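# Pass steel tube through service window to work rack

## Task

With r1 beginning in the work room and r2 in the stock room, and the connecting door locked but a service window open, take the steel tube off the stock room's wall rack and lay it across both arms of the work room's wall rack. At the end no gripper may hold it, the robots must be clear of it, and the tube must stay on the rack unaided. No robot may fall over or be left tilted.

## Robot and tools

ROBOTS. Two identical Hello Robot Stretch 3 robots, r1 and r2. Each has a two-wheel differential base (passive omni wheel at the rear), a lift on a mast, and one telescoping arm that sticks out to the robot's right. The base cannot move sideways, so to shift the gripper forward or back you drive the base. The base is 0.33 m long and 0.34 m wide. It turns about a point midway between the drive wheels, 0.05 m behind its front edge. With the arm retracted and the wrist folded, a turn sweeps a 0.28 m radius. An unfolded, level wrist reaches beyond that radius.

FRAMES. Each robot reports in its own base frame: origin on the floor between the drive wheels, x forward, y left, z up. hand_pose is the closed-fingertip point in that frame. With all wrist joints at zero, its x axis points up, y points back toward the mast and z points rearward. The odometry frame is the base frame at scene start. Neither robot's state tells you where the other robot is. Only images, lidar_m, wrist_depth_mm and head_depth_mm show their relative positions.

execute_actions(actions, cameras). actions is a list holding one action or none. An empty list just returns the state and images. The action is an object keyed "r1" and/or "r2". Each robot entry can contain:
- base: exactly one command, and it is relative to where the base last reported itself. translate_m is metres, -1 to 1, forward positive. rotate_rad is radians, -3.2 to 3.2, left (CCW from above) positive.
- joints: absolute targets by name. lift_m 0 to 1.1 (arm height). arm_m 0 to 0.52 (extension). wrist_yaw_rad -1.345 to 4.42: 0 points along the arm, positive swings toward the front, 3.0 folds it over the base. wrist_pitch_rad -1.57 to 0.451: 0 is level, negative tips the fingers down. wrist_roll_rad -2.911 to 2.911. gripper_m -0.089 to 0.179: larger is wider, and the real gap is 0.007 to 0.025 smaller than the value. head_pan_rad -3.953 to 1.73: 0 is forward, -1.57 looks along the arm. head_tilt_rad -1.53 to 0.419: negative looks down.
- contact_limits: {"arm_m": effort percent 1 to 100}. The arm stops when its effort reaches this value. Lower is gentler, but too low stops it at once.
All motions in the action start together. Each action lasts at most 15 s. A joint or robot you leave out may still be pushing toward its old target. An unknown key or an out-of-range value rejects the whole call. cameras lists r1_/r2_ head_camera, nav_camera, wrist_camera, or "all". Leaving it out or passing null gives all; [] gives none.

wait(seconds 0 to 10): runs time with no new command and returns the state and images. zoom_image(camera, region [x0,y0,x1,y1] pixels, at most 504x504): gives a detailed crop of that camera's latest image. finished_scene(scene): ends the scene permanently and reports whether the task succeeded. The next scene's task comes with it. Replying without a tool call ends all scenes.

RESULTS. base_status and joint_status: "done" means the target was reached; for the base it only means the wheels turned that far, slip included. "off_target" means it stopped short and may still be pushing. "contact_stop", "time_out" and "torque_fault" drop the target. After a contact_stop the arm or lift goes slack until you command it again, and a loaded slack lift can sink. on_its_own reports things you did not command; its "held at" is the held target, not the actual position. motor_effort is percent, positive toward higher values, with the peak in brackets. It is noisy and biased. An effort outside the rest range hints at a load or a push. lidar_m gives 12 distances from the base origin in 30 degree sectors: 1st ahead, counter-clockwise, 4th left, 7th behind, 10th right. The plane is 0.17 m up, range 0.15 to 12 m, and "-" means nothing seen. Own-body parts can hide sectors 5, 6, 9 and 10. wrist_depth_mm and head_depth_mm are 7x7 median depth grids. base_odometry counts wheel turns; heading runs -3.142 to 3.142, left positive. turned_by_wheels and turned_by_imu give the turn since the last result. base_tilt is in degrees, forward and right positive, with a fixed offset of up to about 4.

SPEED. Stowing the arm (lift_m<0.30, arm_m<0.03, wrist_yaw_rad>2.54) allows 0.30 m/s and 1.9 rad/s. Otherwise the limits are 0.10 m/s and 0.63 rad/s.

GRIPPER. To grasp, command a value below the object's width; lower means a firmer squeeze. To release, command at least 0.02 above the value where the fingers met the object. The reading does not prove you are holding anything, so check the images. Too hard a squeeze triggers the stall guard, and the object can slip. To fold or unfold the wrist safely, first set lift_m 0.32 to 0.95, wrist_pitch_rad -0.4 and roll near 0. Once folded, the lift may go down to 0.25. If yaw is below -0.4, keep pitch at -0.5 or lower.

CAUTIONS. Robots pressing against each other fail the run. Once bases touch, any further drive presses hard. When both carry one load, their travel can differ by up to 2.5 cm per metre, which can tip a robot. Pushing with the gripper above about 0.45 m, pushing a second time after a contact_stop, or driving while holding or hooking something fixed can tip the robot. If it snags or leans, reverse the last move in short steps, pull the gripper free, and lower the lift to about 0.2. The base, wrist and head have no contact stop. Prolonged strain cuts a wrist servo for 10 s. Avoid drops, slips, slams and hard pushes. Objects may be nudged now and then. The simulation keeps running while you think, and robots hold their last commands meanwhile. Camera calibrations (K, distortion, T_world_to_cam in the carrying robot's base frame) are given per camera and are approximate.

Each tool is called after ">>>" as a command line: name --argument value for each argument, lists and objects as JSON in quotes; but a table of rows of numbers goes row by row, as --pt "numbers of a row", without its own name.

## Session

>>> execute_actions --actions '[]' --cameras '["r1_nav_camera","r2_nav_camera"]'

Scene clock: 0.00 s.
r1.base_odometry: x=+0.000 y=+0.000 heading=+0.000 (m, m, rad; r1's odometry frame)
r1.turned_by_wheels: +0.000 (rad since the last result)
r1.turned_by_imu: +0.000 (rad since the last result)
r1.base_tilt: forward=+0.3 right=-1.2 (deg)
r1.lidar_m: 1.84 1.92 2.21 2.14 2.23 2.57 2.49 2.59 2.74 2.65 2.56 1.91
r1.head_depth_mm: 1686 1759 1761 1743 1726 1701 1684 / 1681 1785 1762 - - 1708 1707 / 1665 1790 1775 - - 1721 1704 / 1648 1795 1782 - - 1736 1714 / 1643 1820 1803 - - 1737 1723 / 1631 1821 1810 1786 1771 1757 1742 / 1613 1846 1834 1813 1788 1785 1741
r1.base_status: not commanded
r1.joint_positions: lift_m=+0.400 arm_m=+0.001 wrist_yaw_rad=+3.053 wrist_pitch_rad=-0.417 wrist_roll_rad=+0.002 gripper_m=+0.037 head_pan_rad=+0.010 head_tilt_rad=-0.008
r1.joint_status: not commanded
r1.motor_effort: left_wheel=+0 right_wheel=-1 lift_m=+19 arm_m=+0 wrist_yaw_rad=+0 wrist_pitch_rad=+8 wrist_roll_rad=+0 gripper_m=+0 head_pan_rad=+0 head_tilt_rad=+2 (%)
r1.hand_pose: x=-0.0015 y=+0.0779 z=+0.4128 quat_wxyz=(+0.177, +0.698, +0.116, +0.684) (m; r1's base frame)
r1.wrist_depth_mm: - - - - - - - / - - - - - - - / - - - - - - - / - - - - - - - / 773 779 - 796 780 786 794 / 649 665 - 664 659 641 661 / 568 556 - 567 550 562 567
r2.base_odometry: x=+0.000 y=+0.000 heading=+0.000 (m, m, rad; r2's odometry frame)
r2.turned_by_wheels: +0.000 (rad since the last result)
r2.turned_by_imu: +0.000 (rad since the last result)
r2.base_tilt: forward=+1.4 right=-0.9 (deg)
r2.lidar_m: 2.37 2.30 2.45 2.01 1.99 2.09 2.49 2.43 2.58 2.39 2.34 2.48
r2.head_depth_mm: 1908 2802 3015 2983 2977 2977 2554 / 1935 2759 2889 2824 2822 2820 2527 / 1942 2673 2663 2698 2691 2687 2532 / 1961 2560 2529 2534 2561 2580 2465 / 1969 2442 2436 2443 2458 2426 2405 / 1974 2312 2347 2331 2335 2365 2314 / 2007 2229 2231 2243 2229 2245 2227
r2.base_status: not commanded
r2.joint_positions: lift_m=+0.448 arm_m=-0.003 wrist_yaw_rad=+2.913 wrist_pitch_rad=-0.388 wrist_roll_rad=-0.003 gripper_m=+0.037 head_pan_rad=+0.009 head_tilt_rad=-0.023
r2.joint_status: not commanded
r2.motor_effort: left_wheel=+1 right_wheel=+0 lift_m=+29 arm_m=+0 wrist_yaw_rad=+0 wrist_pitch_rad=+5 wrist_roll_rad=+0 gripper_m=+0 head_pan_rad=+0 head_tilt_rad=+2 (%)
r2.hand_pose: x=+0.0304 y=+0.0796 z=+0.4678 quat_wxyz=(+0.215, +0.704, +0.057, +0.675) (m; r2's base frame)
r2.wrist_depth_mm: - - - - - - - / - - - - - - - / - - - - - - - / - - - - - - - / 820 - 889 849 855 874 871 / 716 702 - 713 722 739 734 / 614 610 623 624 620 631 646
pictures: r1_nav_camera (sideways: a quarter turn counterclockwise sets it upright), r2_nav_camera (sideways: a quarter turn counterclockwise sets it upright)
camera_calibration (this result's frames):
r1_nav_camera: T_world_to_cam=[[0.0147528, 0.0182244, 0.999725, -1.25656], [0.0514145, -0.998525, 0.0174438, 0.0261076], [0.998568, 0.051143, -0.015668, -0.0271546], [0, 0, 0, 1]] pos_world=[0.0443111, 0.0503579, 1.25533]
r2_nav_camera: T_world_to_cam=[[0.0902469, 0.0564779, 0.994317, -1.25662], [-0.0257272, -0.997925, 0.0590179, -0.0209061], [0.995587, -0.0309072, -0.0886067, 0.0635961], [0, 0, 0, 1]] pos_world=[0.0495529, 0.0520741, 1.25635]
Images, in order (width x height): r1_nav_camera 672x504, r2_nav_camera 672x504.

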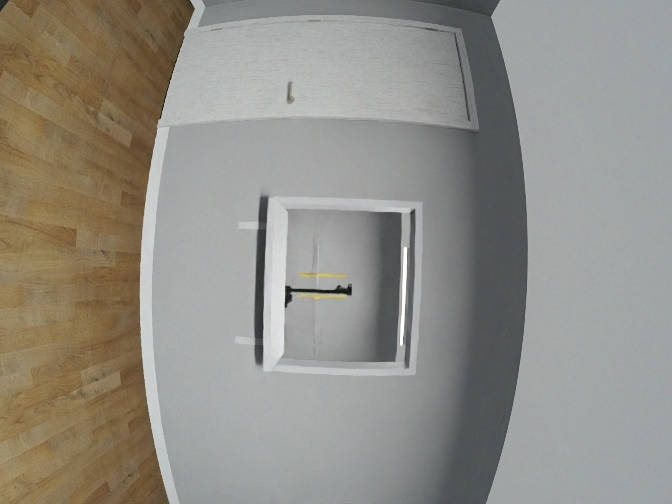

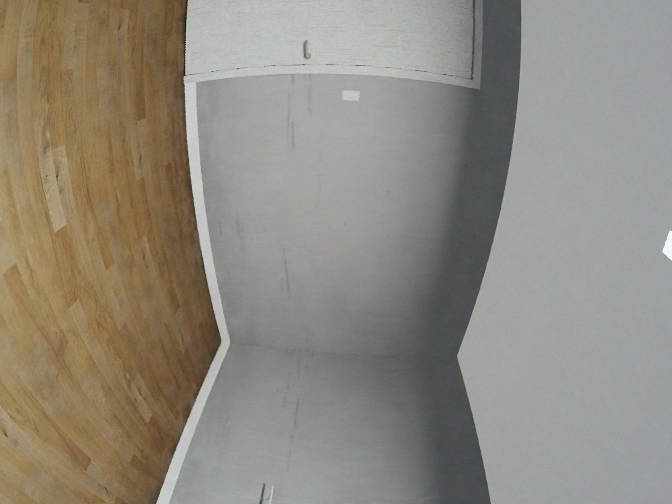

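>>> execute_actions --actions '[{"r1":{"base":{"rotate_rad":0.52},"joints":{"lift_m":0.28}},"r2":{"base":{"rotate_rad":-1.12},"joints":{"lift_m":0.28,"head_tilt_rad":-0.2}}}]' --cameras '["r2_head_camera","r2_nav_camera"]'

>>> execute_actions --actions '[{"r1":{"base":{"translate_m":1}},"r2":{"base":{"translate_m":1}}}]' --cameras '[]'

>>> execute_actions --actions '[{"r1":{"base":{"rotate_rad":-0.52},"joints":{"lift_m":0.5}},"r2":{"base":{"translate_m":0.3}}}]' --cameras '[]'

>>> execute_actions --actions '[{"r1":{"base":{"translate_m":0.3},"joints":{"lift_m":0.8,"wrist_yaw_rad":0}},"r2":{"base":{"rotate_rad":1.575},"joints":{"lift_m":0.6,"head_pan_rad":-1.57,"head_tilt_rad":-0.5}}}]' --cameras '[]'

>>> execute_actions --actions '[{"r1":{"base":{"translate_m":0.2},"joints":{"wrist_pitch_rad":0,"wrist_roll_rad":1.57,"gripper_m":0.13,"head_pan_rad":-1.3,"head_tilt_rad":-0.5}},"r2":{"joints":{"wrist_yaw_rad":0,"arm_m":0.2}}}]' --cameras '[]'

>>> execute_actions --actions '[{"r1":{"base":{"translate_m":0.15}},"r2":{"joints":{"wrist_pitch_rad":0,"wrist_roll_rad":1.57,"gripper_m":0.12}}}]' --cameras '["r2_wrist_camera","r2_nav_camera","r1_wrist_camera","r1_nav_camera"]'

Scene clock: 3.10 s.
r1.base_odometry: x=+0.000 y=+0.000 heading=+0.520 (m, m, rad; r1's odometry frame)
r1.turned_by_wheels: +0.520 (rad since the last result)
r1.turned_by_imu: +0.515 (rad since the last result)
r1.base_tilt: forward=+0.3 right=-1.2 (deg)
r1.lidar_m: 1.92 2.21 2.14 2.22 2.57 2.48 2.59 2.73 2.64 2.58 1.91 1.84
r1.head_depth_mm: 1694 1739 1737 1746 1736 1714 1704 / 1681 1851 1845 1829 1816 1830 1819 / 1674 1994 1967 1964 1935 1928 1904 / 1656 2120 2072 2077 2075 2057 2042 / 1636 2212 2260 2243 2237 2220 2165 / 1626 2315 2453 2419 2448 2437 2323 / 1624 2311 2500 2481 2446 2434 2281
r1.base_status: done
r1.joint_positions: lift_m=+0.280 arm_m=+0.001 wrist_yaw_rad=+3.053 wrist_pitch_rad=-0.419 wrist_roll_rad=+0.002 gripper_m=+0.037 head_pan_rad=+0.010 head_tilt_rad=-0.008
r1.joint_status: all done
r1.motor_effort: left_wheel=-2(7) right_wheel=+1(8) lift_m=+17(14) arm_m=-1(0) wrist_yaw_rad=+0(0) wrist_pitch_rad=+8(9) wrist_roll_rad=+0(0) gripper_m=+1(0) head_pan_rad=+0(0) head_tilt_rad=+4(2) (%)
r1.hand_pose: x=-0.0015 y=+0.0777 z=+0.2926 quat_wxyz=(+0.178, +0.698, +0.116, +0.684) (m; r1's base frame)
r1.wrist_depth_mm: - - - - - - - / - - - - - - - / - - - - - - - / 764 776 770 776 775 781 755 / 609 599 - 604 612 603 605 / 507 513 - 531 522 514 501 / 447 - - - 420 437 438
r2.base_odometry: x=+0.000 y=+0.000 heading=-1.120 (m, m, rad; r2's odometry frame)
r2.turned_by_wheels: -1.120 (rad since the last result)
r2.turned_by_imu: -1.116 (rad since the last result)
r2.base_tilt: forward=+1.3 right=-0.9 (deg)
r2.lidar_m: 2.34 2.42 2.41 2.30 2.39 2.05 1.97 2.04 2.53 2.44 2.53 2.44
r2.head_depth_mm: 2168 2222 2306 2347 2425 2479 1905 / 2155 2248 2281 2382 2443 2466 1913 / 2184 2238 2295 2381 2456 2498 1907 / 2197 2250 2323 2362 2476 2509 1889 / 2175 2256 2307 2362 2457 2531 1857 / 2181 2253 2338 2401 2478 2519 1867 / 2238 2281 2352 2375 2487 2491 1834
r2.base_status: done
r2.joint_positions: lift_m=+0.280 arm_m=-0.002 wrist_yaw_rad=+2.913 wrist_pitch_rad=-0.390 wrist_roll_rad=-0.003 gripper_m=+0.037 head_pan_rad=+0.009 head_tilt_rad=-0.198
r2.joint_status: all done
r2.motor_effort: left_wheel=+3(10) right_wheel=-2(5) lift_m=+25(27) arm_m=+1(0) wrist_yaw_rad=+0(0) wrist_pitch_rad=+6(5) wrist_roll_rad=+0(0) gripper_m=+0(1) head_pan_rad=+0(0) head_tilt_rad=-1(15) (%)
r2.hand_pose: x=+0.0304 y=+0.0795 z=+0.2992 quat_wxyz=(+0.215, +0.704, +0.057, +0.675) (m; r2's base frame)
r2.wrist_depth_mm: - - - - - - - / - - - - - - - / 909 910 949 963 976 984 991 / 731 - 729 732 742 753 759 / 593 - 602 605 602 605 610 / 492 508 - 507 513 518 511 / - - - 449 441 447 453
pictures: r2_head_camera (sideways: a quarter turn clockwise sets it upright), r2_nav_camera (sideways: a quarter turn counterclockwise sets it upright)
camera_calibration (this result's frames):
r2_head_camera: T_world_to_cam=[[-0.171486, -0.0612407, -0.983281, 1.29611], [-0.0379345, 0.997736, -0.0555251, 0.0774841], [0.984456, 0.0277785, -0.173421, 0.179736], [0, 0, 0, 1]] pos_world=[0.0482626, -0.00292662, 1.30992]
r2_nav_camera: T_world_to_cam=[[0.261934, 0.0580062, 0.963341, -1.21712], [-0.014924, -0.997829, 0.0641408, -0.0276274], [0.96497, -0.0311776, -0.2605, 0.287529], [0, 0, 0, 1]] pos_world=[0.0409357, 0.0519975, 1.24917]
Images, in order (width x height): r2_head_camera 896x504, r2_nav_camera 672x504.

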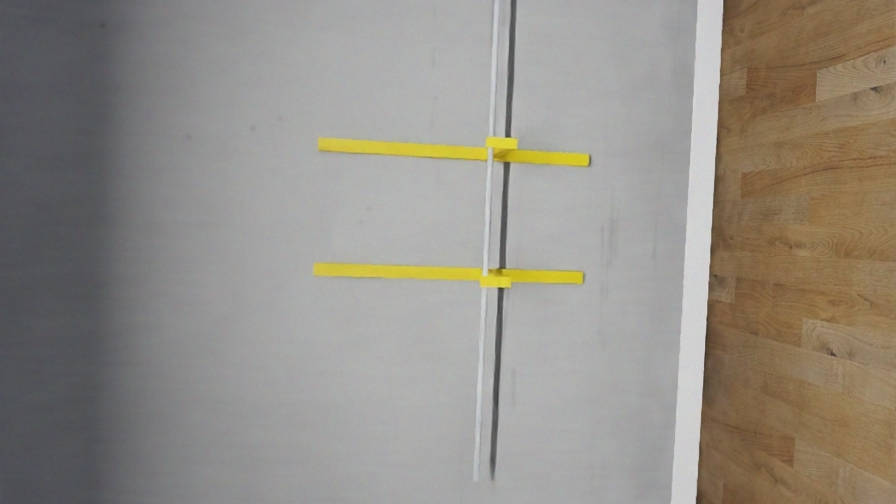

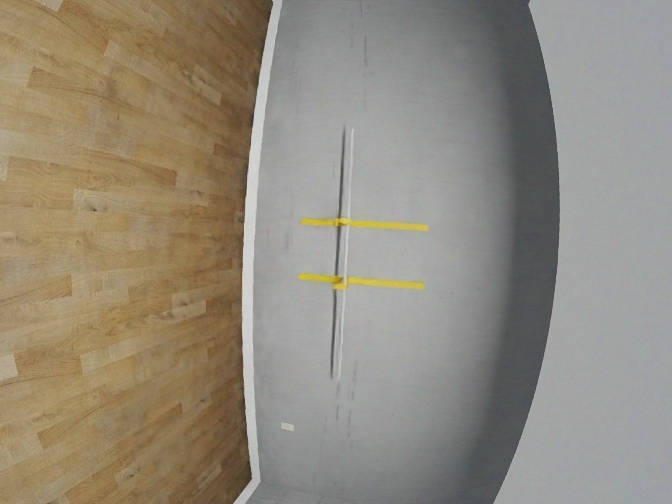

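Scene clock: 8.03 s.
r1.base_odometry: x=+0.868 y=+0.497 heading=+0.520 (m, m, rad; r1's odometry frame)
r1.turned_by_wheels: +0.000 (rad since the last result)
r1.turned_by_imu: +0.003 (rad since the last result)
r1.base_tilt: forward=+0.2 right=-1.2 (deg)
r1.lidar_m: 1.02 1.40 1.62 1.69 2.35 3.35 3.51 3.26 3.15 1.37 1.01 0.98
r1.head_depth_mm: 916 911 907 904 904 899 896 / 974 972 967 965 964 952 956 / 1025 1017 1004 1004 993 992 994 / 1099 1094 1092 1091 1080 1067 1072 / 1196 1184 1180 1181 1172 1160 1158 / 1326 1287 1283 1276 1260 1264 1249 / 1446 1417 1409 1400 1391 1377 1368
r1.base_status: done
r1.joint_positions: lift_m=+0.280 arm_m=+0.001 wrist_yaw_rad=+3.053 wrist_pitch_rad=-0.419 wrist_roll_rad=+0.002 gripper_m=+0.037 head_pan_rad=+0.010 head_tilt_rad=-0.008
r1.joint_status: not commanded
r1.motor_effort: left_wheel=-2(5) right_wheel=+1(7) lift_m=+17(18) arm_m=+0(0) wrist_yaw_rad=+0(0) wrist_pitch_rad=+9(9) wrist_roll_rad=+0(0) gripper_m=+1(0) head_pan_rad=+0(0) head_tilt_rad=+3(2) (%)
r1.hand_pose: x=-0.0015 y=+0.0777 z=+0.2925 quat_wxyz=(+0.178, +0.698, +0.117, +0.684) (m; r1's base frame)
r1.wrist_depth_mm: - - - - - - - / - - - - - - - / - - - - - - - / 761 768 753 758 777 760 754 / 603 603 - 616 602 602 598 / 513 509 - 519 521 505 507 / 442 - - - 415 437 430
r2.base_odometry: x=+0.436 y=-0.900 heading=-1.120 (m, m, rad; r2's odometry frame)
r2.turned_by_wheels: +0.000 (rad since the last result)
r2.turned_by_imu: +0.009 (rad since the last result)
r2.base_tilt: forward=+1.4 right=-1.0 (deg)
r2.lidar_m: 1.34 1.39 1.92 2.31 2.42 3.08 2.97 3.08 2.53 2.44 1.90 1.39
r2.head_depth_mm: 1212 1241 1270 1316 1346 1386 1429 / 1211 1245 1277 1303 1348 1386 1453 / 1217 1248 1280 1322 1359 1408 1452 / 1220 1258 1295 1328 1367 1419 1462 / 1227 1268 1298 1326 1365 1415 1480 / 1232 1273 1309 1349 1374 1429 1485 / 1237 1276 1317 1356 1395 1441 1480
r2.base_status: done
r2.joint_positions: lift_m=+0.280 arm_m=-0.002 wrist_yaw_rad=+2.913 wrist_pitch_rad=-0.390 wrist_roll_rad=-0.003 gripper_m=+0.037 head_pan_rad=+0.009 head_tilt_rad=-0.199
r2.joint_status: not commanded
r2.motor_effort: left_wheel=+2(10) right_wheel=-2(4) lift_m=+26(26) arm_m=+0(0) wrist_yaw_rad=+0(0) wrist_pitch_rad=+6(6) wrist_roll_rad=+0(1) gripper_m=+0(0) head_pan_rad=-1(0) head_tilt_rad=+0(0) (%)
r2.hand_pose: x=+0.0304 y=+0.0795 z=+0.2992 quat_wxyz=(+0.215, +0.704, +0.057, +0.675) (m; r2's base frame)
r2.wrist_depth_mm: - - - - - - - / - - - - - - - / 893 947 931 922 957 - 972 / 722 - 736 743 747 750 751 / 599 - 617 591 610 617 612 / 504 494 - 509 509 519 522 / - - - 443 446 439 454
pictures: none
No camera images: the call's "cameras" was empty. Leave "cameras" out to get every camera's image.

Scene clock: 10.87 s.
r1.base_odometry: x=+0.868 y=+0.497 heading=+0.000 (m, m, rad; r1's odometry frame)
r1.turned_by_wheels: -0.520 (rad since the last result)
r1.turned_by_imu: -0.513 (rad since the last result)
r1.base_tilt: forward=+0.3 right=-1.3 (deg)
r1.lidar_m: 0.98 1.02 1.40 1.62 1.69 2.36 3.36 3.48 3.28 3.15 1.37 1.01
r1.head_depth_mm: 935 927 - - - 1077 825 / 941 933 - - - 1091 884 / 947 943 927 922 912 903 896 / 954 947 931 927 920 909 901 / 958 952 946 933 921 917 909 / 967 957 950 941 934 924 915 / 976 967 952 948 937 926 919
r1.base_status: done
r1.joint_positions: lift_m=+0.500 arm_m=+0.001 wrist_yaw_rad=+3.053 wrist_pitch_rad=-0.419 wrist_roll_rad=+0.002 gripper_m=+0.037 head_pan_rad=+0.010 head_tilt_rad=-0.008
r1.joint_status: all done
r1.motor_effort: left_wheel=+2(8) right_wheel=-2(7) lift_m=+21(21) arm_m=+1(1) wrist_yaw_rad=+0(0) wrist_pitch_rad=+9(9) wrist_roll_rad=+0(0) gripper_m=+0(1) head_pan_rad=+0(0) head_tilt_rad=+2(2) (%)
r1.hand_pose: x=-0.0015 y=+0.0777 z=+0.5123 quat_wxyz=(+0.178, +0.698, +0.117, +0.684) (m; r1's base frame)
r1.wrist_depth_mm: - - - - - - - / - - - - - - - / - - - - - - - / - - - - - - - / 913 953 - 924 921 953 925 / 803 779 - 786 780 781 773 / 658 646 - 671 639 666 661
r2.base_odometry: x=+0.567 y=-1.170 heading=-1.120 (m, m, rad; r2's odometry frame)
r2.turned_by_wheels: +0.000 (rad since the last result)
r2.turned_by_imu: +0.003 (rad since the last result)
r2.base_tilt: forward=+1.3 right=-1.0 (deg)
r2.lidar_m: 1.05 1.09 1.50 2.32 2.41 3.33 3.25 3.41 2.53 2.44 1.46 1.08
r2.head_depth_mm: 923 948 969 992 1024 1027 1094 / 929 951 980 1012 1039 1067 1102 / 931 966 988 1015 1058 1079 1115 / 940 966 993 1021 1048 1088 1121 / 941 970 984 1015 1050 1065 1118 / 949 975 1006 1034 1064 1093 1133 / 955 976 1010 1039 1075 1106 1132
r2.base_status: done
r2.joint_positions: lift_m=+0.280 arm_m=-0.002 wrist_yaw_rad=+2.913 wrist_pitch_rad=-0.390 wrist_roll_rad=-0.003 gripper_m=+0.037 head_pan_rad=+0.009 head_tilt_rad=-0.199
r2.joint_status: not commanded
r2.motor_effort: left_wheel=+1(10) right_wheel=-1(4) lift_m=+26(26) arm_m=+1(0) wrist_yaw_rad=+0(0) wrist_pitch_rad=+5(5) wrist_roll_rad=+1(1) gripper_m=+0(0) head_pan_rad=-1(0) head_tilt_rad=+0(0) (%)
r2.hand_pose: x=+0.0304 y=+0.0795 z=+0.2992 quat_wxyz=(+0.215, +0.704, +0.057, +0.675) (m; r2's base frame)
r2.wrist_depth_mm: - - - - - - - / - - - - - - - / 902 933 933 938 959 948 970 / 718 - 719 734 745 749 782 / 598 - 611 589 611 616 627 / 494 500 - 499 512 521 518 / - - - 445 443 455 446
pictures: none
No camera images: the call's "cameras" was empty. Leave "cameras" out to get every camera's image.

Scene clock: 15.43 s.
r1.base_odometry: x=+1.168 y=+0.497 heading=+0.000 (m, m, rad; r1's odometry frame)
r1.turned_by_wheels: +0.000 (rad since the last result)
r1.turned_by_imu: +0.002 (rad since the last result)
r1.base_tilt: forward=+0.3 right=-1.3 (deg)
r1.lidar_m: 0.68 0.71 0.97 1.61 1.69 2.35 3.64 3.81 3.28 2.47 0.95 0.71
r1.head_depth_mm: 637 876 - - - 3430 699 / 641 730 3260 3820 611 604 599 / 645 636 633 625 622 615 609 / 651 643 636 630 624 618 612 / 653 646 639 637 628 622 617 / 657 652 645 639 633 628 621 / 663 659 649 644 638 631 625
r1.base_status: done
r1.joint_positions: lift_m=+0.800 arm_m=+0.001 wrist_yaw_rad=+0.002 wrist_pitch_rad=-0.419 wrist_roll_rad=+0.002 gripper_m=+0.037 head_pan_rad=+0.010 head_tilt_rad=-0.008
r1.joint_status: all done
r1.motor_effort: left_wheel=+2(6) right_wheel=-3(4) lift_m=+20(20) arm_m=+1(1) wrist_yaw_rad=-1(2) wrist_pitch_rad=+9(9) wrist_roll_rad=+0(0) gripper_m=+0(1) head_pan_rad=+0(0) head_tilt_rad=+2(2) (%)
r1.hand_pose: x=-0.0210 y=-0.3699 z=+0.8122 quat_wxyz=(+0.691, +0.148, -0.692, -0.147) (m; r1's base frame)
r1.wrist_depth_mm: 785 - - - - - - / 782 - - - - - - / 788 - - - - - - / 775 - - - - - - / 791 - - - - - - / 786 - - - - - - / 798 984 935 - 946 954 951
r2.base_odometry: x=+0.567 y=-1.170 heading=+0.455 (m, m, rad; r2's odometry frame)
r2.turned_by_wheels: +1.575 (rad since the last result)
r2.turned_by_imu: +1.570 (rad since the last result)
r2.base_tilt: forward=+1.3 right=-1.0 (deg)
r2.lidar_m: 2.32 2.42 3.34 3.27 3.39 2.53 2.45 1.46 1.08 1.04 1.09 1.51
r2.head_depth_mm: 869 924 1005 1057 1194 1340 1396 / 875 944 1024 1109 1219 1356 1403 / 877 944 1025 1118 1226 1367 1398 / 886 957 1037 1115 1242 1385 1403 / 875 955 1030 1091 1238 1393 1382 / 899 966 1048 1125 1267 1407 1395 / 900 973 1051 1153 1274 1419 1390
r2.base_status: done
r2.joint_positions: lift_m=+0.600 arm_m=-0.002 wrist_yaw_rad=+2.913 wrist_pitch_rad=-0.390 wrist_roll_rad=-0.003 gripper_m=+0.037 head_pan_rad=-1.563 head_tilt_rad=-0.494
r2.joint_status: all done
r2.motor_effort: left_wheel=-2(7) right_wheel=+2(8) lift_m=+32(35) arm_m=+1(0) wrist_yaw_rad=+0(0) wrist_pitch_rad=+5(5) wrist_roll_rad=+0(0) gripper_m=+0(0) head_pan_rad=-4(58) head_tilt_rad=-2(21) (%)
r2.hand_pose: x=+0.0304 y=+0.0794 z=+0.6189 quat_wxyz=(+0.215, +0.704, +0.057, +0.675) (m; r2's base frame)
r2.wrist_depth_mm: - - - - - - - / - - - - - - - / - - - - - - - / - - - - - - - / - - - - - - - / 885 858 - 915 958 917 928 / 764 798 795 769 777 791 793
pictures: none
No camera images: the call's "cameras" was empty. Leave "cameras" out to get every camera's image.

Scene clock: 19.07 s.
r1.base_odometry: x=+1.368 y=+0.497 heading=+0.000 (m, m, rad; r1's odometry frame)
r1.turned_by_wheels: +0.000 (rad since the last result)
r1.turned_by_imu: +0.001 (rad since the last result)
r1.base_tilt: forward=+0.3 right=-1.3 (deg)
r1.lidar_m: 0.48 0.50 0.65 1.61 1.68 2.34 3.86 4.02 3.26 1.73 0.67 0.50
r1.head_depth_mm: 2494 2696 2940 2843 2023 1533 1281 / 2574 2750 2994 2947 2057 1587 1287 / 1955 2141 2318 2509 2072 1605 1293 / 1347 1411 1496 1572 1671 1557 1311 / 1019 1058 1108 978 1192 1243 1252 / 925 1009 1133 930 698 963 1002 / 2990 3284 3527 944 649 556 806
r1.base_status: done
r1.joint_positions: lift_m=+0.800 arm_m=+0.001 wrist_yaw_rad=+0.002 wrist_pitch_rad=-0.024 wrist_roll_rad=+1.566 gripper_m=+0.130 head_pan_rad=-1.293 head_tilt_rad=-0.494
r1.joint_status: all done
r1.motor_effort: left_wheel=+2(6) right_wheel=-2(5) lift_m=+20(20) arm_m=+0(0) wrist_yaw_rad=-1(1) wrist_pitch_rad=+12(12) wrist_roll_rad=+2(2) gripper_m=+1(85) head_pan_rad=-3(38) head_tilt_rad=-4(33) (%)
r1.hand_pose: x=-0.0209 y=-0.4013 z=+0.9080 quat_wxyz=(+0.003, +0.001, -1.000, -0.013) (m; r1's base frame)
r1.wrist_depth_mm: - - - - - - - / - - - - - - - / - - - - - - - / - - - - - - - / - - - - - - - / - - - - - - - / 857 826 889 873 898 833 925
r2.base_odometry: x=+0.567 y=-1.170 heading=+0.455 (m, m, rad; r2's odometry frame)
r2.turned_by_wheels: +0.000 (rad since the last result)
r2.turned_by_imu: +0.000 (rad since the last result)
r2.base_tilt: forward=+1.3 right=-0.9 (deg)
r2.lidar_m: 2.31 2.41 3.33 3.27 3.41 2.52 2.44 1.47 1.08 1.04 1.09 1.51
r2.head_depth_mm: 873 924 1000 1065 1199 1341 1405 / 878 942 1017 1111 1220 1359 1429 / 882 948 1026 1116 1231 1366 1433 / 886 953 1036 1115 1239 1370 1415 / 874 951 1027 1092 1237 1382 1396 / 895 968 1044 1124 1260 1405 1393 / 900 971 1051 1153 1268 1421 1389
r2.base_status: not commanded
r2.joint_positions: lift_m=+0.600 arm_m=+0.200 wrist_yaw_rad=+0.002 wrist_pitch_rad=-0.390 wrist_roll_rad=-0.003 gripper_m=+0.037 head_pan_rad=-1.563 head_tilt_rad=-0.494
r2.joint_status: all done
r2.motor_effort: left_wheel=-2(2) right_wheel=+2(2) lift_m=+31(31) arm_m=+3(5) wrist_yaw_rad=-1(1) wrist_pitch_rad=+6(6) wrist_roll_rad=+0(0) gripper_m=+0(0) head_pan_rad=-5(4) head_tilt_rad=-2(3) (%)
r2.hand_pose: x=-0.0210 y=-0.5726 z=+0.6189 quat_wxyz=(+0.695, +0.138, -0.692, -0.136) (m; r2's base frame)
r2.wrist_depth_mm: 572 571 546 551 548 530 540 / 621 615 605 608 585 582 592 / 680 679 668 655 662 652 654 / 748 734 752 727 725 740 713 / 841 825 823 799 795 794 795 / 867 899 844 910 880 861 874 / 781 746 790 779 783 789 807
pictures: none
No camera images: the call's "cameras" was empty. Leave "cameras" out to get every camera's image.

Scene clock: 21.90 s.
r1.base_odometry: x=+1.518 y=+0.497 heading=+0.000 (m, m, rad; r1's odometry frame)
r1.turned_by_wheels: +0.000 (rad since the last result)
r1.turned_by_imu: +0.001 (rad since the last result)
r1.base_tilt: forward=+0.3 right=-1.2 (deg)
r1.lidar_m: 0.33 0.35 0.48 1.30 1.68 2.34 4.00 4.20 3.28 1.19 0.46 0.34
r1.head_depth_mm: 2504 2683 2904 2875 2041 1534 1276 / 2489 2708 2918 2742 2063 1591 1294 / 1341 1448 1573 1468 1836 1565 1300 / 906 979 1069 908 689 1203 1242 / 907 990 3278 923 635 505 890 / 2938 3195 3449 933 642 489 404 / 3008 3291 3606 3175 650 495 398
r1.base_status: done
r1.joint_positions: lift_m=+0.800 arm_m=+0.001 wrist_yaw_rad=+0.002 wrist_pitch_rad=-0.024 wrist_roll_rad=+1.566 gripper_m=+0.130 head_pan_rad=-1.293 head_tilt_rad=-0.494
r1.joint_status: not commanded
r1.motor_effort: left_wheel=+2(6) right_wheel=-2(4) lift_m=+20(20) arm_m=+0(0) wrist_yaw_rad=-2(1) wrist_pitch_rad=+12(12) wrist_roll_rad=+2(2) gripper_m=+2(1) head_pan_rad=-3(3) head_tilt_rad=-4(3) (%)
r1.hand_pose: x=-0.0209 y=-0.4013 z=+0.9080 quat_wxyz=(+0.003, +0.001, -1.000, -0.013) (m; r1's base frame)
r1.wrist_depth_mm: - - - - - - - / - - - - - - - / - - - - - - - / - - - - - - - / - - - - - - - / 823 897 855 880 890 965 900 / 828 - 812 663 652 621 683
r2.base_odometry: x=+0.567 y=-1.170 heading=+0.455 (m, m, rad; r2's odometry frame)
r2.turned_by_wheels: +0.000 (rad since the last result)
r2.turned_by_imu: +0.000 (rad since the last result)
r2.base_tilt: forward=+1.3 right=-0.9 (deg)
r2.lidar_m: 2.31 2.41 3.33 3.26 3.40 2.52 2.44 1.46 1.08 1.04 1.09 1.51
r2.head_depth_mm: 863 928 1005 1067 1190 1350 1412 / 877 945 1023 1106 1226 1356 1445 / 878 949 1028 1114 1227 1361 1443 / 884 952 1035 1116 1238 1380 1459 / 874 949 1033 1089 1237 1398 1402 / 895 968 1050 1132 1263 1406 1375 / 904 974 1057 1150 1268 1417 1384
r2.base_status: not commanded
r2.joint_positions: lift_m=+0.600 arm_m=+0.200 wrist_yaw_rad=+0.002 wrist_pitch_rad=-0.023 wrist_roll_rad=+1.570 gripper_m=+0.120 head_pan_rad=-1.563 head_tilt_rad=-0.494
r2.joint_status: all done
r2.motor_effort: left_wheel=-2(1) right_wheel=+2(2) lift_m=+32(31) arm_m=+4(3) wrist_yaw_rad=-1(2) wrist_pitch_rad=+9(9) wrist_roll_rad=+0(3) gripper_m=+0(82) head_pan_rad=-4(4) head_tilt_rad=-1(3) (%)
r2.hand_pose: x=-0.0209 y=-0.6004 z=+0.7083 quat_wxyz=(+0.001, +0.001, -1.000, -0.012) (m; r2's base frame)
r2.wrist_depth_mm: 546 552 556 562 570 567 581 / 577 563 582 580 592 588 602 / 587 584 588 597 601 608 614 / 614 616 625 614 629 633 641 / 628 605 611 630 614 649 642 / 655 654 658 671 694 706 688 / 686 306 692 697 706 719 741
pictures: r1_nav_camera (sideways: a quarter turn counterclockwise sets it upright), r1_wrist_camera, r2_nav_camera (sideways: a quarter turn counterclockwise sets it upright), r2_wrist_camera
camera_calibration (this result's frames):
r1_nav_camera: T_world_to_cam=[[0.149139, -0.45676, 0.877, -1.097], [-0.948318, -0.317295, -0.00398672, 0.0601105], [0.280089, -0.83108, -0.480475, 0.582195], [0, 0, 0, 1]] pos_world=[0.0575429, 0.00185924, 1.24204]
r1_wrist_camera: T_world_to_cam=[[0.00158469, -0.024531, -0.999698, 0.900723], [0.99052, 0.13736, -0.00180046, 0.115337], [0.137363, -0.990217, 0.0245162, -0.257493], [0, 0, 0, 1]] pos_world=[-0.0803012, -0.248721, 0.906971]
r2_nav_camera: T_world_to_cam=[[0.0598023, -0.531694, 0.844822, -1.06124], [-0.997658, -0.00369489, 0.0682956, -0.0270162], [-0.0331909, -0.846928, -0.53067, 0.645196], [0, 0, 0, 1]] pos_world=[0.0579261, -0.0179186, 1.24079]
r2_wrist_camera: T_world_to_cam=[[-0.0275893, 0.0101917, -0.999567, 0.713113], [0.974066, 0.224924, -0.024592, 0.196986], [0.224576, -0.974323, -0.0161329, -0.398919], [0, 0, 0, 1]] pos_world=[-0.0826158, -0.440251, 0.711213]
Images, in order (width x height): r1_nav_camera 672x504, r1_wrist_camera 644x364, r2_nav_camera 672x504, r2_wrist_camera 644x364.

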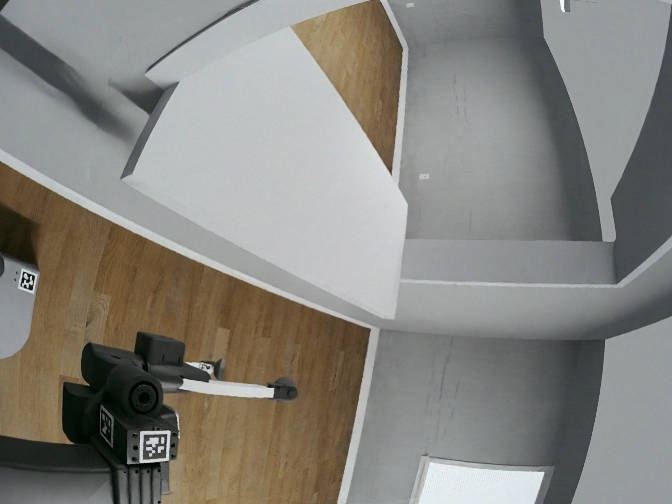

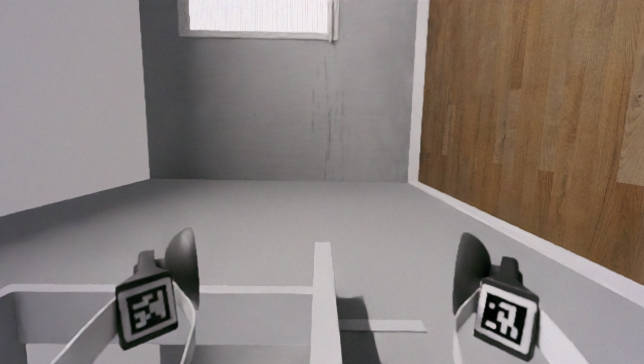

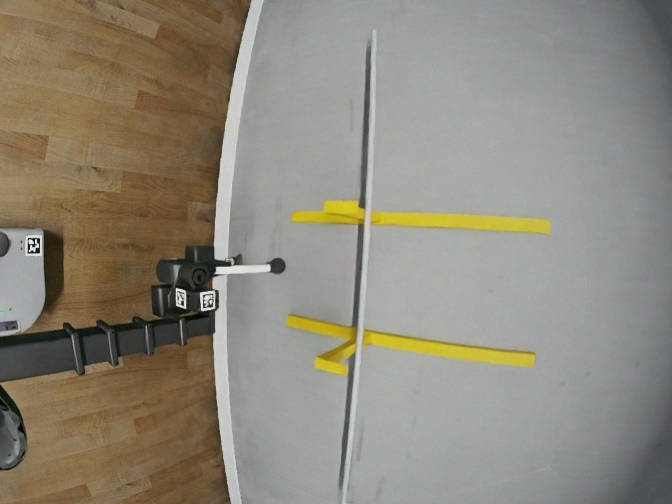

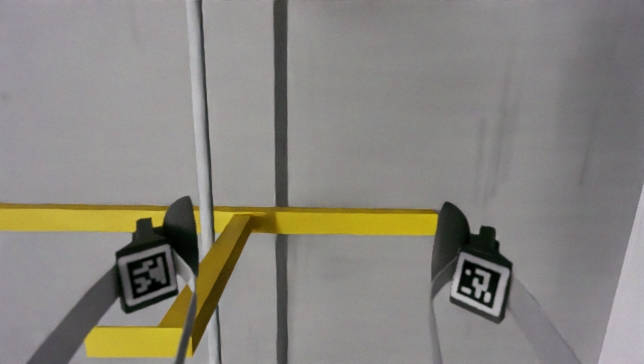

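>>> execute_actions --actions '[{"r2":{"base":{"translate_m":-0.06},"joints":{"lift_m":0.745,"arm_m":0.44}}}]' --cameras '["r2_wrist_camera","r2_head_camera"]'

Scene clock: 25.03 s.
r1.base_odometry: x=+1.518 y=+0.497 heading=+0.000 (m, m, rad; r1's odometry frame)
r1.turned_by_wheels: +0.000 (rad since the last result)
r1.turned_by_imu: +0.001 (rad since the last result)
r1.base_tilt: forward=+0.3 right=-1.2 (deg)
r1.lidar_m: 0.33 0.35 0.48 1.30 1.67 2.33 4.00 4.18 3.28 1.19 0.46 0.34
r1.head_depth_mm: 2513 2665 2881 2883 2046 1528 1288 / 2469 2663 2927 2764 2067 1583 1293 / 1348 1436 1565 1478 1849 1551 1301 / 904 979 1055 906 689 1207 1237 / 904 992 3226 921 637 505 889 / 2896 3171 3470 930 641 491 405 / 3001 3275 3599 3132 650 494 399
r1.base_status: not commanded
r1.joint_positions: lift_m=+0.800 arm_m=+0.001 wrist_yaw_rad=+0.002 wrist_pitch_rad=-0.024 wrist_roll_rad=+1.566 gripper_m=+0.130 head_pan_rad=-1.293 head_tilt_rad=-0.494
r1.joint_status: not commanded
r1.motor_effort: left_wheel=+2(2) right_wheel=-2(3) lift_m=+20(21) arm_m=+0(0) wrist_yaw_rad=-2(1) wrist_pitch_rad=+12(12) wrist_roll_rad=+2(2) gripper_m=+1(1) head_pan_rad=-3(2) head_tilt_rad=-3(3) (%)
r1.hand_pose: x=-0.0209 y=-0.4013 z=+0.9080 quat_wxyz=(+0.003, +0.001, -1.000, -0.013) (m; r1's base frame)
r1.wrist_depth_mm: - - - - - - - / - - - - - - - / - - - - - - - / - - - - - - - / - - - - - - - / 835 880 870 888 869 961 911 / 826 - 849 685 654 600 676
r2.base_odometry: x=+0.513 y=-1.196 heading=+0.455 (m, m, rad; r2's odometry frame)
r2.turned_by_wheels: +0.000 (rad since the last result)
r2.turned_by_imu: -0.001 (rad since the last result)
r2.base_tilt: forward=+1.4 right=-0.9 (deg)
r2.lidar_m: 2.38 2.48 3.39 3.25 3.35 2.46 2.38 1.46 1.08 1.04 1.09 1.50
r2.head_depth_mm: 861 921 1006 1091 1207 1330 - / 881 938 1014 1084 - 1353 1364 / 879 947 1025 1109 - 1368 1396 / 885 952 1033 1108 1241 1383 1394 / 883 941 1024 1104 1249 1392 1395 / 887 962 1051 1111 1261 1400 1388 / 898 973 1055 1149 1272 1415 1385
r2.base_status: done
r2.joint_positions: lift_m=+0.745 arm_m=+0.440 wrist_yaw_rad=+0.001 wrist_pitch_rad=-0.021 wrist_roll_rad=+1.570 gripper_m=+0.120 head_pan_rad=-1.563 head_tilt_rad=-0.494
r2.joint_status: all done
r2.motor_effort: left_wheel=-1(5) right_wheel=+1(3) lift_m=+32(32) arm_m=+2(3) wrist_yaw_rad=-1(1) wrist_pitch_rad=+8(9) wrist_roll_rad=+0(0) gripper_m=+1(0) head_pan_rad=-4(4) head_tilt_rad=-3(1) (%)
r2.hand_pose: x=-0.0212 y=-0.8404 z=+0.8538 quat_wxyz=(+0.001, +0.000, -1.000, -0.011) (m; r2's base frame)
r2.wrist_depth_mm: 329 330 330 332 337 337 342 / 345 338 338 348 353 350 354 / 356 354 355 357 360 361 366 / 367 370 364 370 378 379 375 / 377 382 387 381 386 391 395 / 390 402 401 398 406 411 410 / 377 387 386 392 390 395 403
pictures: r2_head_camera (sideways: a quarter turn clockwise sets it upright), r2_wrist_camera
camera_calibration (this result's frames):
r2_head_camera: T_world_to_cam=[[-0.0631779, 0.451009, -0.89028, 1.17401], [0.997667, 0.051656, -0.04463, 0.0569633], [0.0258598, -0.891023, -0.453221, 0.54973], [0, 0, 0, 1]] pos_world=[0.00312544, -0.0426112, 1.29689]
r2_wrist_camera: T_world_to_cam=[[-0.0270601, 0.00837095, -0.999599, 0.859466], [0.97432, 0.223831, -0.0245013, 0.253831], [0.223536, -0.974592, -0.0142129, -0.632287], [0, 0, 0, 1]] pos_world=[-0.0827168, -0.680232, 0.856354]
Images, in order (width x height): r2_head_camera 896x504, r2_wrist_camera 644x364.

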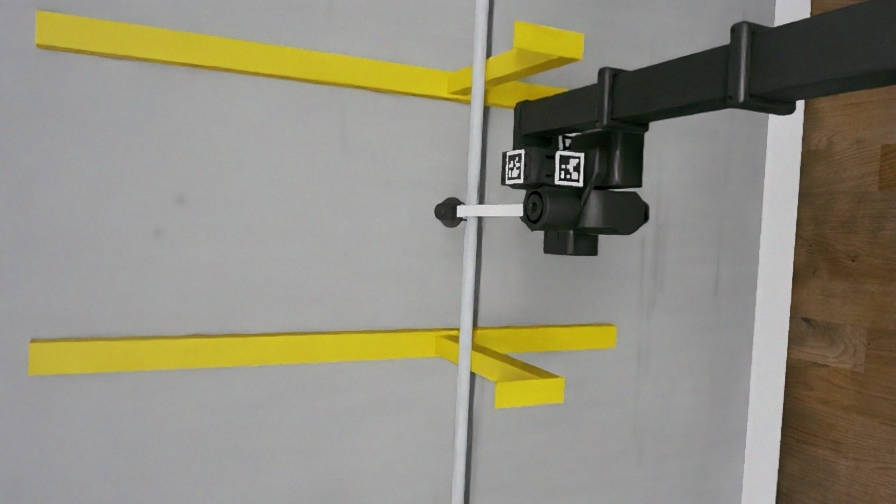

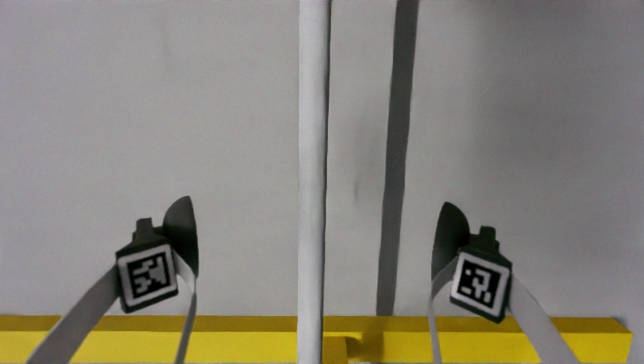

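Same geometry as before: +0.065.

>>> execute_actions --actions '[{"r2":{"joints":{"lift_m":0.742,"arm_m":0.505,"gripper_m":0.06}}}]' --cameras '[]'

>>> execute_actions --actions '[{"r2":{"joints":{"gripper_m":-0.04}}}]' --cameras '[]'

>>> execute_actions --actions '[{"r2":{"joints":{"lift_m":0.86}}}]' --cameras '["r2_wrist_camera"]'

>>> execute_actions --actions '[{"r2":{"base":{"translate_m":-0.2},"joints":{"lift_m":0.93,"arm_m":0}}}]' --cameras '["r2_nav_camera"]'

Scene clock: 27.00 s.
r1.base_odometry: x=+1.518 y=+0.497 heading=+0.000 (m, m, rad; r1's odometry frame)
r1.turned_by_wheels: +0.000 (rad since the last result)
r1.turned_by_imu: +0.001 (rad since the last result)
r1.base_tilt: forward=+0.3 right=-1.3 (deg)
r1.lidar_m: 0.33 0.35 0.48 1.30 1.68 2.35 3.98 4.17 3.28 1.19 0.46 0.34
r1.head_depth_mm: 2499 2691 2886 2897 2028 1530 1285 / 2499 2689 2930 2724 2062 1583 1290 / 1347 1461 1578 1471 1847 1568 1300 / 904 981 1055 905 689 1209 1231 / 906 990 3204 919 638 505 888 / 2896 3139 3470 931 642 491 405 / 3043 3273 3625 3103 650 494 399
r1.base_status: not commanded
r1.joint_positions: lift_m=+0.800 arm_m=+0.001 wrist_yaw_rad=+0.002 wrist_pitch_rad=-0.024 wrist_roll_rad=+1.566 gripper_m=+0.130 head_pan_rad=-1.293 head_tilt_rad=-0.494
r1.joint_status: not commanded
r1.motor_effort: left_wheel=+2(2) right_wheel=-3(3) lift_m=+20(20) arm_m=+0(0) wrist_yaw_rad=-1(2) wrist_pitch_rad=+12(12) wrist_roll_rad=+2(2) gripper_m=+1(1) head_pan_rad=-3(3) head_tilt_rad=-3(3) (%)
r1.hand_pose: x=-0.0209 y=-0.4013 z=+0.9080 quat_wxyz=(+0.003, +0.001, -1.000, -0.013) (m; r1's base frame)
r1.wrist_depth_mm: - - - - - - - / - - - - - - - / - - - - - - - / - - - - - - - / - - - - - - - / 856 855 881 879 904 972 910 / 819 - 853 703 676 615 680
r2.base_odometry: x=+0.513 y=-1.196 heading=+0.455 (m, m, rad; r2's odometry frame)
r2.turned_by_wheels: +0.000 (rad since the last result)
r2.turned_by_imu: +0.000 (rad since the last result)
r2.base_tilt: forward=+1.3 right=-0.9 (deg)
r2.lidar_m: 2.38 2.47 3.38 3.26 3.35 2.46 2.38 1.46 1.08 1.04 1.09 1.50
r2.head_depth_mm: 858 926 1010 1088 1205 1321 - / 875 938 1011 1075 1188 1365 1391 / 876 948 1022 1102 1275 1366 1399 / 885 952 1033 1107 1256 1382 1392 / 884 947 1030 1106 1251 1404 1395 / 885 969 1050 1117 1254 1402 1382 / 900 973 1056 1148 1275 1421 1378
r2.base_status: not commanded
r2.joint_positions: lift_m=+0.742 arm_m=+0.505 wrist_yaw_rad=+0.001 wrist_pitch_rad=-0.021 wrist_roll_rad=+1.570 gripper_m=+0.060 head_pan_rad=-1.563 head_tilt_rad=-0.494
r2.joint_status: all done
r2.motor_effort: left_wheel=-2(1) right_wheel=+2(1) lift_m=+25(26) arm_m=+3(5) wrist_yaw_rad=+0(1) wrist_pitch_rad=+8(8) wrist_roll_rad=+0(0) gripper_m=+0(79) head_pan_rad=-3(4) head_tilt_rad=-2(3) (%)
r2.hand_pose: x=-0.0212 y=-0.9054 z=+0.8511 quat_wxyz=(+0.001, +0.000, -1.000, -0.011) (m; r2's base frame)
r2.wrist_depth_mm: 269 270 272 270 275 276 279 / 280 278 283 281 283 287 286 / 287 289 293 291 293 297 301 / 293 300 299 302 305 308 313 / 308 313 309 313 320 324 324 / 324 321 326 323 - 332 339 / 329 335 337 341 347 346 353
pictures: none
No camera images: the call's "cameras" was empty. Leave "cameras" out to get every camera's image.

Scene clock: 28.50 s.
r1.base_odometry: x=+1.518 y=+0.497 heading=+0.000 (m, m, rad; r1's odometry frame)
r1.turned_by_wheels: +0.000 (rad since the last result)
r1.turned_by_imu: +0.000 (rad since the last result)
r1.base_tilt: forward=+0.3 right=-1.2 (deg)
r1.lidar_m: 0.33 0.35 0.48 1.30 1.68 2.33 4.00 4.19 3.28 1.19 0.46 0.34
r1.head_depth_mm: 2529 2698 2919 2911 2036 1541 1284 / 2484 2687 2948 2785 2073 1596 1292 / 1340 1448 1570 1474 1840 1562 1293 / 906 982 1060 902 692 1211 1246 / 903 987 3221 917 638 505 891 / 2943 3162 3424 932 644 490 404 / 2985 3255 3647 3142 648 493 398
r1.base_status: not commanded
r1.joint_positions: lift_m=+0.800 arm_m=+0.001 wrist_yaw_rad=+0.002 wrist_pitch_rad=-0.024 wrist_roll_rad=+1.566 gripper_m=+0.130 head_pan_rad=-1.293 head_tilt_rad=-0.494
r1.joint_status: not commanded
r1.motor_effort: left_wheel=+2(2) right_wheel=-3(3) lift_m=+20(20) arm_m=+1(1) wrist_yaw_rad=-2(1) wrist_pitch_rad=+12(12) wrist_roll_rad=+2(2) gripper_m=+1(1) head_pan_rad=-3(3) head_tilt_rad=-4(4) (%)
r1.hand_pose: x=-0.0209 y=-0.4013 z=+0.9080 quat_wxyz=(+0.003, +0.001, -1.000, -0.013) (m; r1's base frame)
r1.wrist_depth_mm: - - - - - - - / - - - - - - - / - - - - - - - / - - - - - - - / - - - - - - - / 832 879 839 878 893 950 911 / 824 - 833 680 664 603 680
r2.base_odometry: x=+0.513 y=-1.196 heading=+0.455 (m, m, rad; r2's odometry frame)
r2.turned_by_wheels: +0.000 (rad since the last result)
r2.turned_by_imu: +0.000 (rad since the last result)
r2.base_tilt: forward=+1.4 right=-0.8 (deg)
r2.lidar_m: 2.38 2.48 3.37 3.26 3.32 2.47 2.38 1.46 1.07 1.04 1.09 1.50
r2.head_depth_mm: 860 921 1008 1090 1212 1318 - / 874 940 1014 1071 1201 1352 1377 / 875 948 1023 1101 1269 1363 1397 / 881 951 1038 1114 1261 1382 1400 / 884 952 1029 1099 1244 1392 1399 / 886 963 1046 1116 1258 1403 1391 / 896 973 1058 1140 1266 1413 1380
r2.base_status: not commanded
r2.joint_positions: lift_m=+0.742 arm_m=+0.505 wrist_yaw_rad=+0.001 wrist_pitch_rad=-0.008 wrist_roll_rad=+1.570 gripper_m=-0.039 head_pan_rad=-1.563 head_tilt_rad=-0.494
r2.joint_status: all done
r2.motor_effort: left_wheel=-2(2) right_wheel=+1(1) lift_m=+25(25) arm_m=+1(4) wrist_yaw_rad=+0(1) wrist_pitch_rad=+3(8) wrist_roll_rad=+0(0) gripper_m=-20(97) head_pan_rad=-5(5) head_tilt_rad=-2(2) (%)
r2.hand_pose: x=-0.0212 y=-0.9059 z=+0.8544 quat_wxyz=(+0.001, +0.000, -1.000, -0.004) (m; r2's base frame)
r2.wrist_depth_mm: 270 271 270 128 273 274 279 / 282 281 280 132 284 284 286 / 289 289 290 138 292 293 294 / 302 304 304 142 304 310 306 / 309 314 309 143 318 316 317 / 322 326 329 151 327 330 332 / 335 336 338 334 336 344 348
pictures: none
No camera images: the call's "cameras" was empty. Leave "cameras" out to get every camera's image.

Scene clock: 30.80 s.
r1.base_odometry: x=+1.518 y=+0.497 heading=+0.000 (m, m, rad; r1's odometry frame)
r1.turned_by_wheels: +0.000 (rad since the last result)
r1.turned_by_imu: +0.001 (rad since the last result)
r1.base_tilt: forward=+0.3 right=-1.2 (deg)
r1.lidar_m: 0.33 0.35 0.48 1.30 1.68 2.33 3.98 4.18 3.28 1.19 0.46 0.34
r1.head_depth_mm: 2513 2683 2897 2886 2045 1536 1289 / 2475 2683 2938 2755 2063 1586 1303 / 1342 1443 1570 1484 1840 1573 1305 / 900 979 1057 904 689 1212 1243 / 906 989 3240 921 635 503 891 / 2902 3217 3443 934 643 491 405 / 3011 3284 3575 3134 648 494 399
r1.base_status: not commanded
r1.joint_positions: lift_m=+0.800 arm_m=+0.001 wrist_yaw_rad=+0.002 wrist_pitch_rad=-0.024 wrist_roll_rad=+1.566 gripper_m=+0.130 head_pan_rad=-1.293 head_tilt_rad=-0.494
r1.joint_status: not commanded
r1.motor_effort: left_wheel=+2(2) right_wheel=-4(3) lift_m=+21(21) arm_m=+0(0) wrist_yaw_rad=-1(1) wrist_pitch_rad=+12(12) wrist_roll_rad=+2(2) gripper_m=+1(1) head_pan_rad=-3(3) head_tilt_rad=-2(5) (%)
r1.hand_pose: x=-0.0209 y=-0.4013 z=+0.9080 quat_wxyz=(+0.003, +0.001, -1.000, -0.013) (m; r1's base frame)
r1.wrist_depth_mm: - - - - - - - / - - - - - - - / - - - - - - - / - - - - - - - / - - - - - - - / 836 887 853 868 896 964 907 / 807 - 818 691 660 607 679
r2.base_odometry: x=+0.513 y=-1.196 heading=+0.455 (m, m, rad; r2's odometry frame)
r2.turned_by_wheels: +0.000 (rad since the last result)
r2.turned_by_imu: +0.000 (rad since the last result)
r2.base_tilt: forward=+1.4 right=-0.8 (deg)
r2.lidar_m: 2.38 2.48 3.38 3.26 3.33 2.46 2.39 1.46 1.08 1.04 1.09 1.50
r2.head_depth_mm: 858 917 1005 1087 - - 1375 / 871 939 1010 - 1219 1349 1387 / 879 945 1024 - 1221 1373 1396 / 885 949 1035 1136 1231 1386 1396 / 884 943 1028 1122 1247 1388 1392 / 885 967 1049 1123 1263 1418 1390 / 897 970 1056 1157 1275 1412 1379
r2.base_status: not commanded
r2.joint_positions: lift_m=+0.860 arm_m=+0.505 wrist_yaw_rad=+0.001 wrist_pitch_rad=-0.088 wrist_roll_rad=+1.587 gripper_m=-0.039 head_pan_rad=-1.563 head_tilt_rad=-0.494
r2.joint_status: all done
r2.on_its_own: wrist_pitch_rad is at rest, and its effort (+33) is outside its rest range (-20 to +32)
r2.motor_effort: left_wheel=-1(1) right_wheel=+1(2) lift_m=+37(41) arm_m=+1(1) wrist_yaw_rad=+0(0) wrist_pitch_rad=+33(36) wrist_roll_rad=-9(11) gripper_m=-25(25) head_pan_rad=-4(4) head_tilt_rad=-3(2) (%)
r2.hand_pose: x=-0.0212 y=-0.9030 z=+0.9514 quat_wxyz=(-0.008, +0.000, -0.999, -0.045) (m; r2's base frame)
r2.wrist_depth_mm: 259 263 272 131 281 292 297 / 267 271 279 132 290 302 307 / 278 281 291 288 302 312 322 / 287 292 296 300 319 327 336 / 296 304 308 142 332 339 352 / 307 311 322 148 347 355 364 / 317 327 334 341 354 363 375
pictures: r2_wrist_camera
camera_calibration (this result's frames):
r2_wrist_camera: T_world_to_cam=[[-0.0102805, 0.0755967, -0.997085, 1.01625], [0.974722, 0.223316, 0.00688136, 0.239963], [0.223185, -0.97181, -0.0759815, -0.630599], [0, 0, 0, 1]] pos_world=[-0.0827093, -0.743236, 0.963724]
Images, in order (width x height): r2_wrist_camera 644x364.

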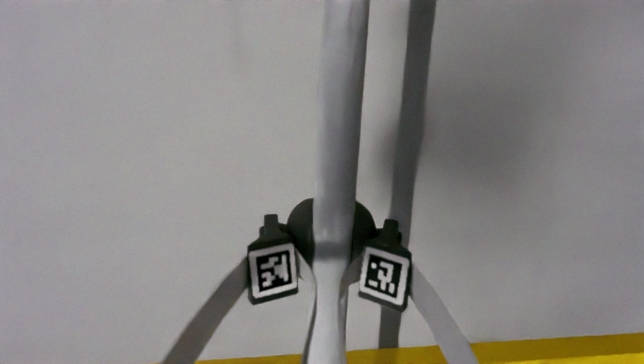

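Scene clock: 35.70 s.
r1.base_odometry: x=+1.518 y=+0.497 heading=+0.000 (m, m, rad; r1's odometry frame)
r1.turned_by_wheels: +0.000 (rad since the last result)
r1.turned_by_imu: +0.001 (rad since the last result)
r1.base_tilt: forward=+0.3 right=-1.3 (deg)
r1.lidar_m: 0.33 0.35 0.48 1.30 1.68 2.34 3.99 4.20 3.28 1.19 0.46 0.34
r1.head_depth_mm: 2512 2682 2865 2874 2053 1530 1290 / 2505 2678 2921 2746 2056 1590 1288 / 1338 1438 1562 1481 1835 1563 1306 / 903 979 1062 909 690 1211 1240 / 904 992 3214 918 637 504 891 / 2896 3168 3483 932 643 490 405 / 3012 3309 3627 3159 646 494 399
r1.base_status: not commanded
r1.joint_positions: lift_m=+0.800 arm_m=+0.001 wrist_yaw_rad=+0.002 wrist_pitch_rad=-0.024 wrist_roll_rad=+1.566 gripper_m=+0.130 head_pan_rad=-1.293 head_tilt_rad=-0.494
r1.joint_status: not commanded
r1.motor_effort: left_wheel=+2(2) right_wheel=-2(2) lift_m=+20(20) arm_m=+0(0) wrist_yaw_rad=-1(1) wrist_pitch_rad=+12(12) wrist_roll_rad=+2(2) gripper_m=+1(1) head_pan_rad=-3(2) head_tilt_rad=-4(2) (%)
r1.hand_pose: x=-0.0209 y=-0.4013 z=+0.9080 quat_wxyz=(+0.003, +0.001, -1.000, -0.013) (m; r1's base frame)
r1.wrist_depth_mm: - - - - - - - / - - - - - - - / - - - - - - - / - - - - - - - / - - - - - - - / 832 894 834 868 894 963 903 / 809 - 830 678 663 613 686
r2.base_odometry: x=+0.333 y=-1.284 heading=+0.455 (m, m, rad; r2's odometry frame)
r2.turned_by_wheels: +0.000 (rad since the last result)
r2.turned_by_imu: +0.000 (rad since the last result)
r2.base_tilt: forward=+1.3 right=-0.9 (deg)
r2.lidar_m: 2.57 2.68 3.38 3.27 3.05 2.25 2.18 1.45 1.08 1.04 1.08 1.50
r2.head_depth_mm: 865 932 1012 1093 1187 1316 - / 870 937 1022 1111 1197 1353 1428 / 860 938 1010 1096 1189 1345 - / 882 951 1033 1112 1199 1384 - / 886 954 1042 1135 1221 1392 1392 / 892 962 1048 1137 1240 1397 1392 / 893 955 1035 1121 1226 1411 1386
r2.base_status: done
r2.joint_positions: lift_m=+0.930 arm_m=+0.000 wrist_yaw_rad=+0.000 wrist_pitch_rad=-0.088 wrist_roll_rad=+1.585 gripper_m=-0.039 head_pan_rad=-1.563 head_tilt_rad=-0.494
r2.joint_status: all done
r2.on_its_own: wrist_pitch_rad is at rest, and its effort (+33) is outside its rest range (-20 to +32)
r2.motor_effort: left_wheel=-1(4) right_wheel=+1(4) lift_m=+37(39) arm_m=-2(4) wrist_yaw_rad=+0(1) wrist_pitch_rad=+33(33) wrist_roll_rad=-8(9) gripper_m=-25(24) head_pan_rad=-4(4) head_tilt_rad=-3(2) (%)
r2.hand_pose: x=-0.0214 y=-0.3983 z=+1.0214 quat_wxyz=(-0.007, +0.000, -0.999, -0.045) (m; r2's base frame)
r2.wrist_depth_mm: 702 721 743 128 781 775 820 / 730 740 777 132 803 817 860 / 769 757 756 793 798 822 880 / 793 795 834 831 872 913 919 / 797 824 837 142 878 923 936 / 812 862 873 149 913 945 963 / 860 892 939 917 974 997 -
pictures: r2_nav_camera (sideways: a quarter turn counterclockwise sets it upright)
camera_calibration (this result's frames):
r2_nav_camera: T_world_to_cam=[[0.0597558, -0.531706, 0.844818, -1.06123], [-0.997659, -0.00360817, 0.0682957, -0.0270162], [-0.033265, -0.846921, -0.530677, 0.645206], [0, 0, 0, 1]] pos_world=[0.0579245, -0.0179226, 1.24079]
Images, in order (width x height): r2_nav_camera 672x504.

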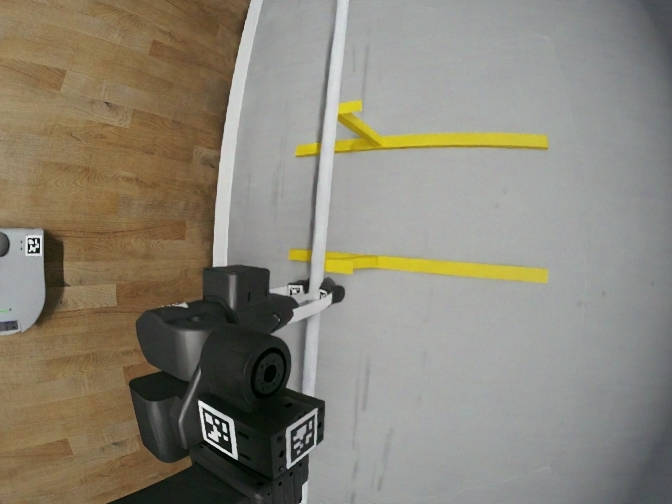

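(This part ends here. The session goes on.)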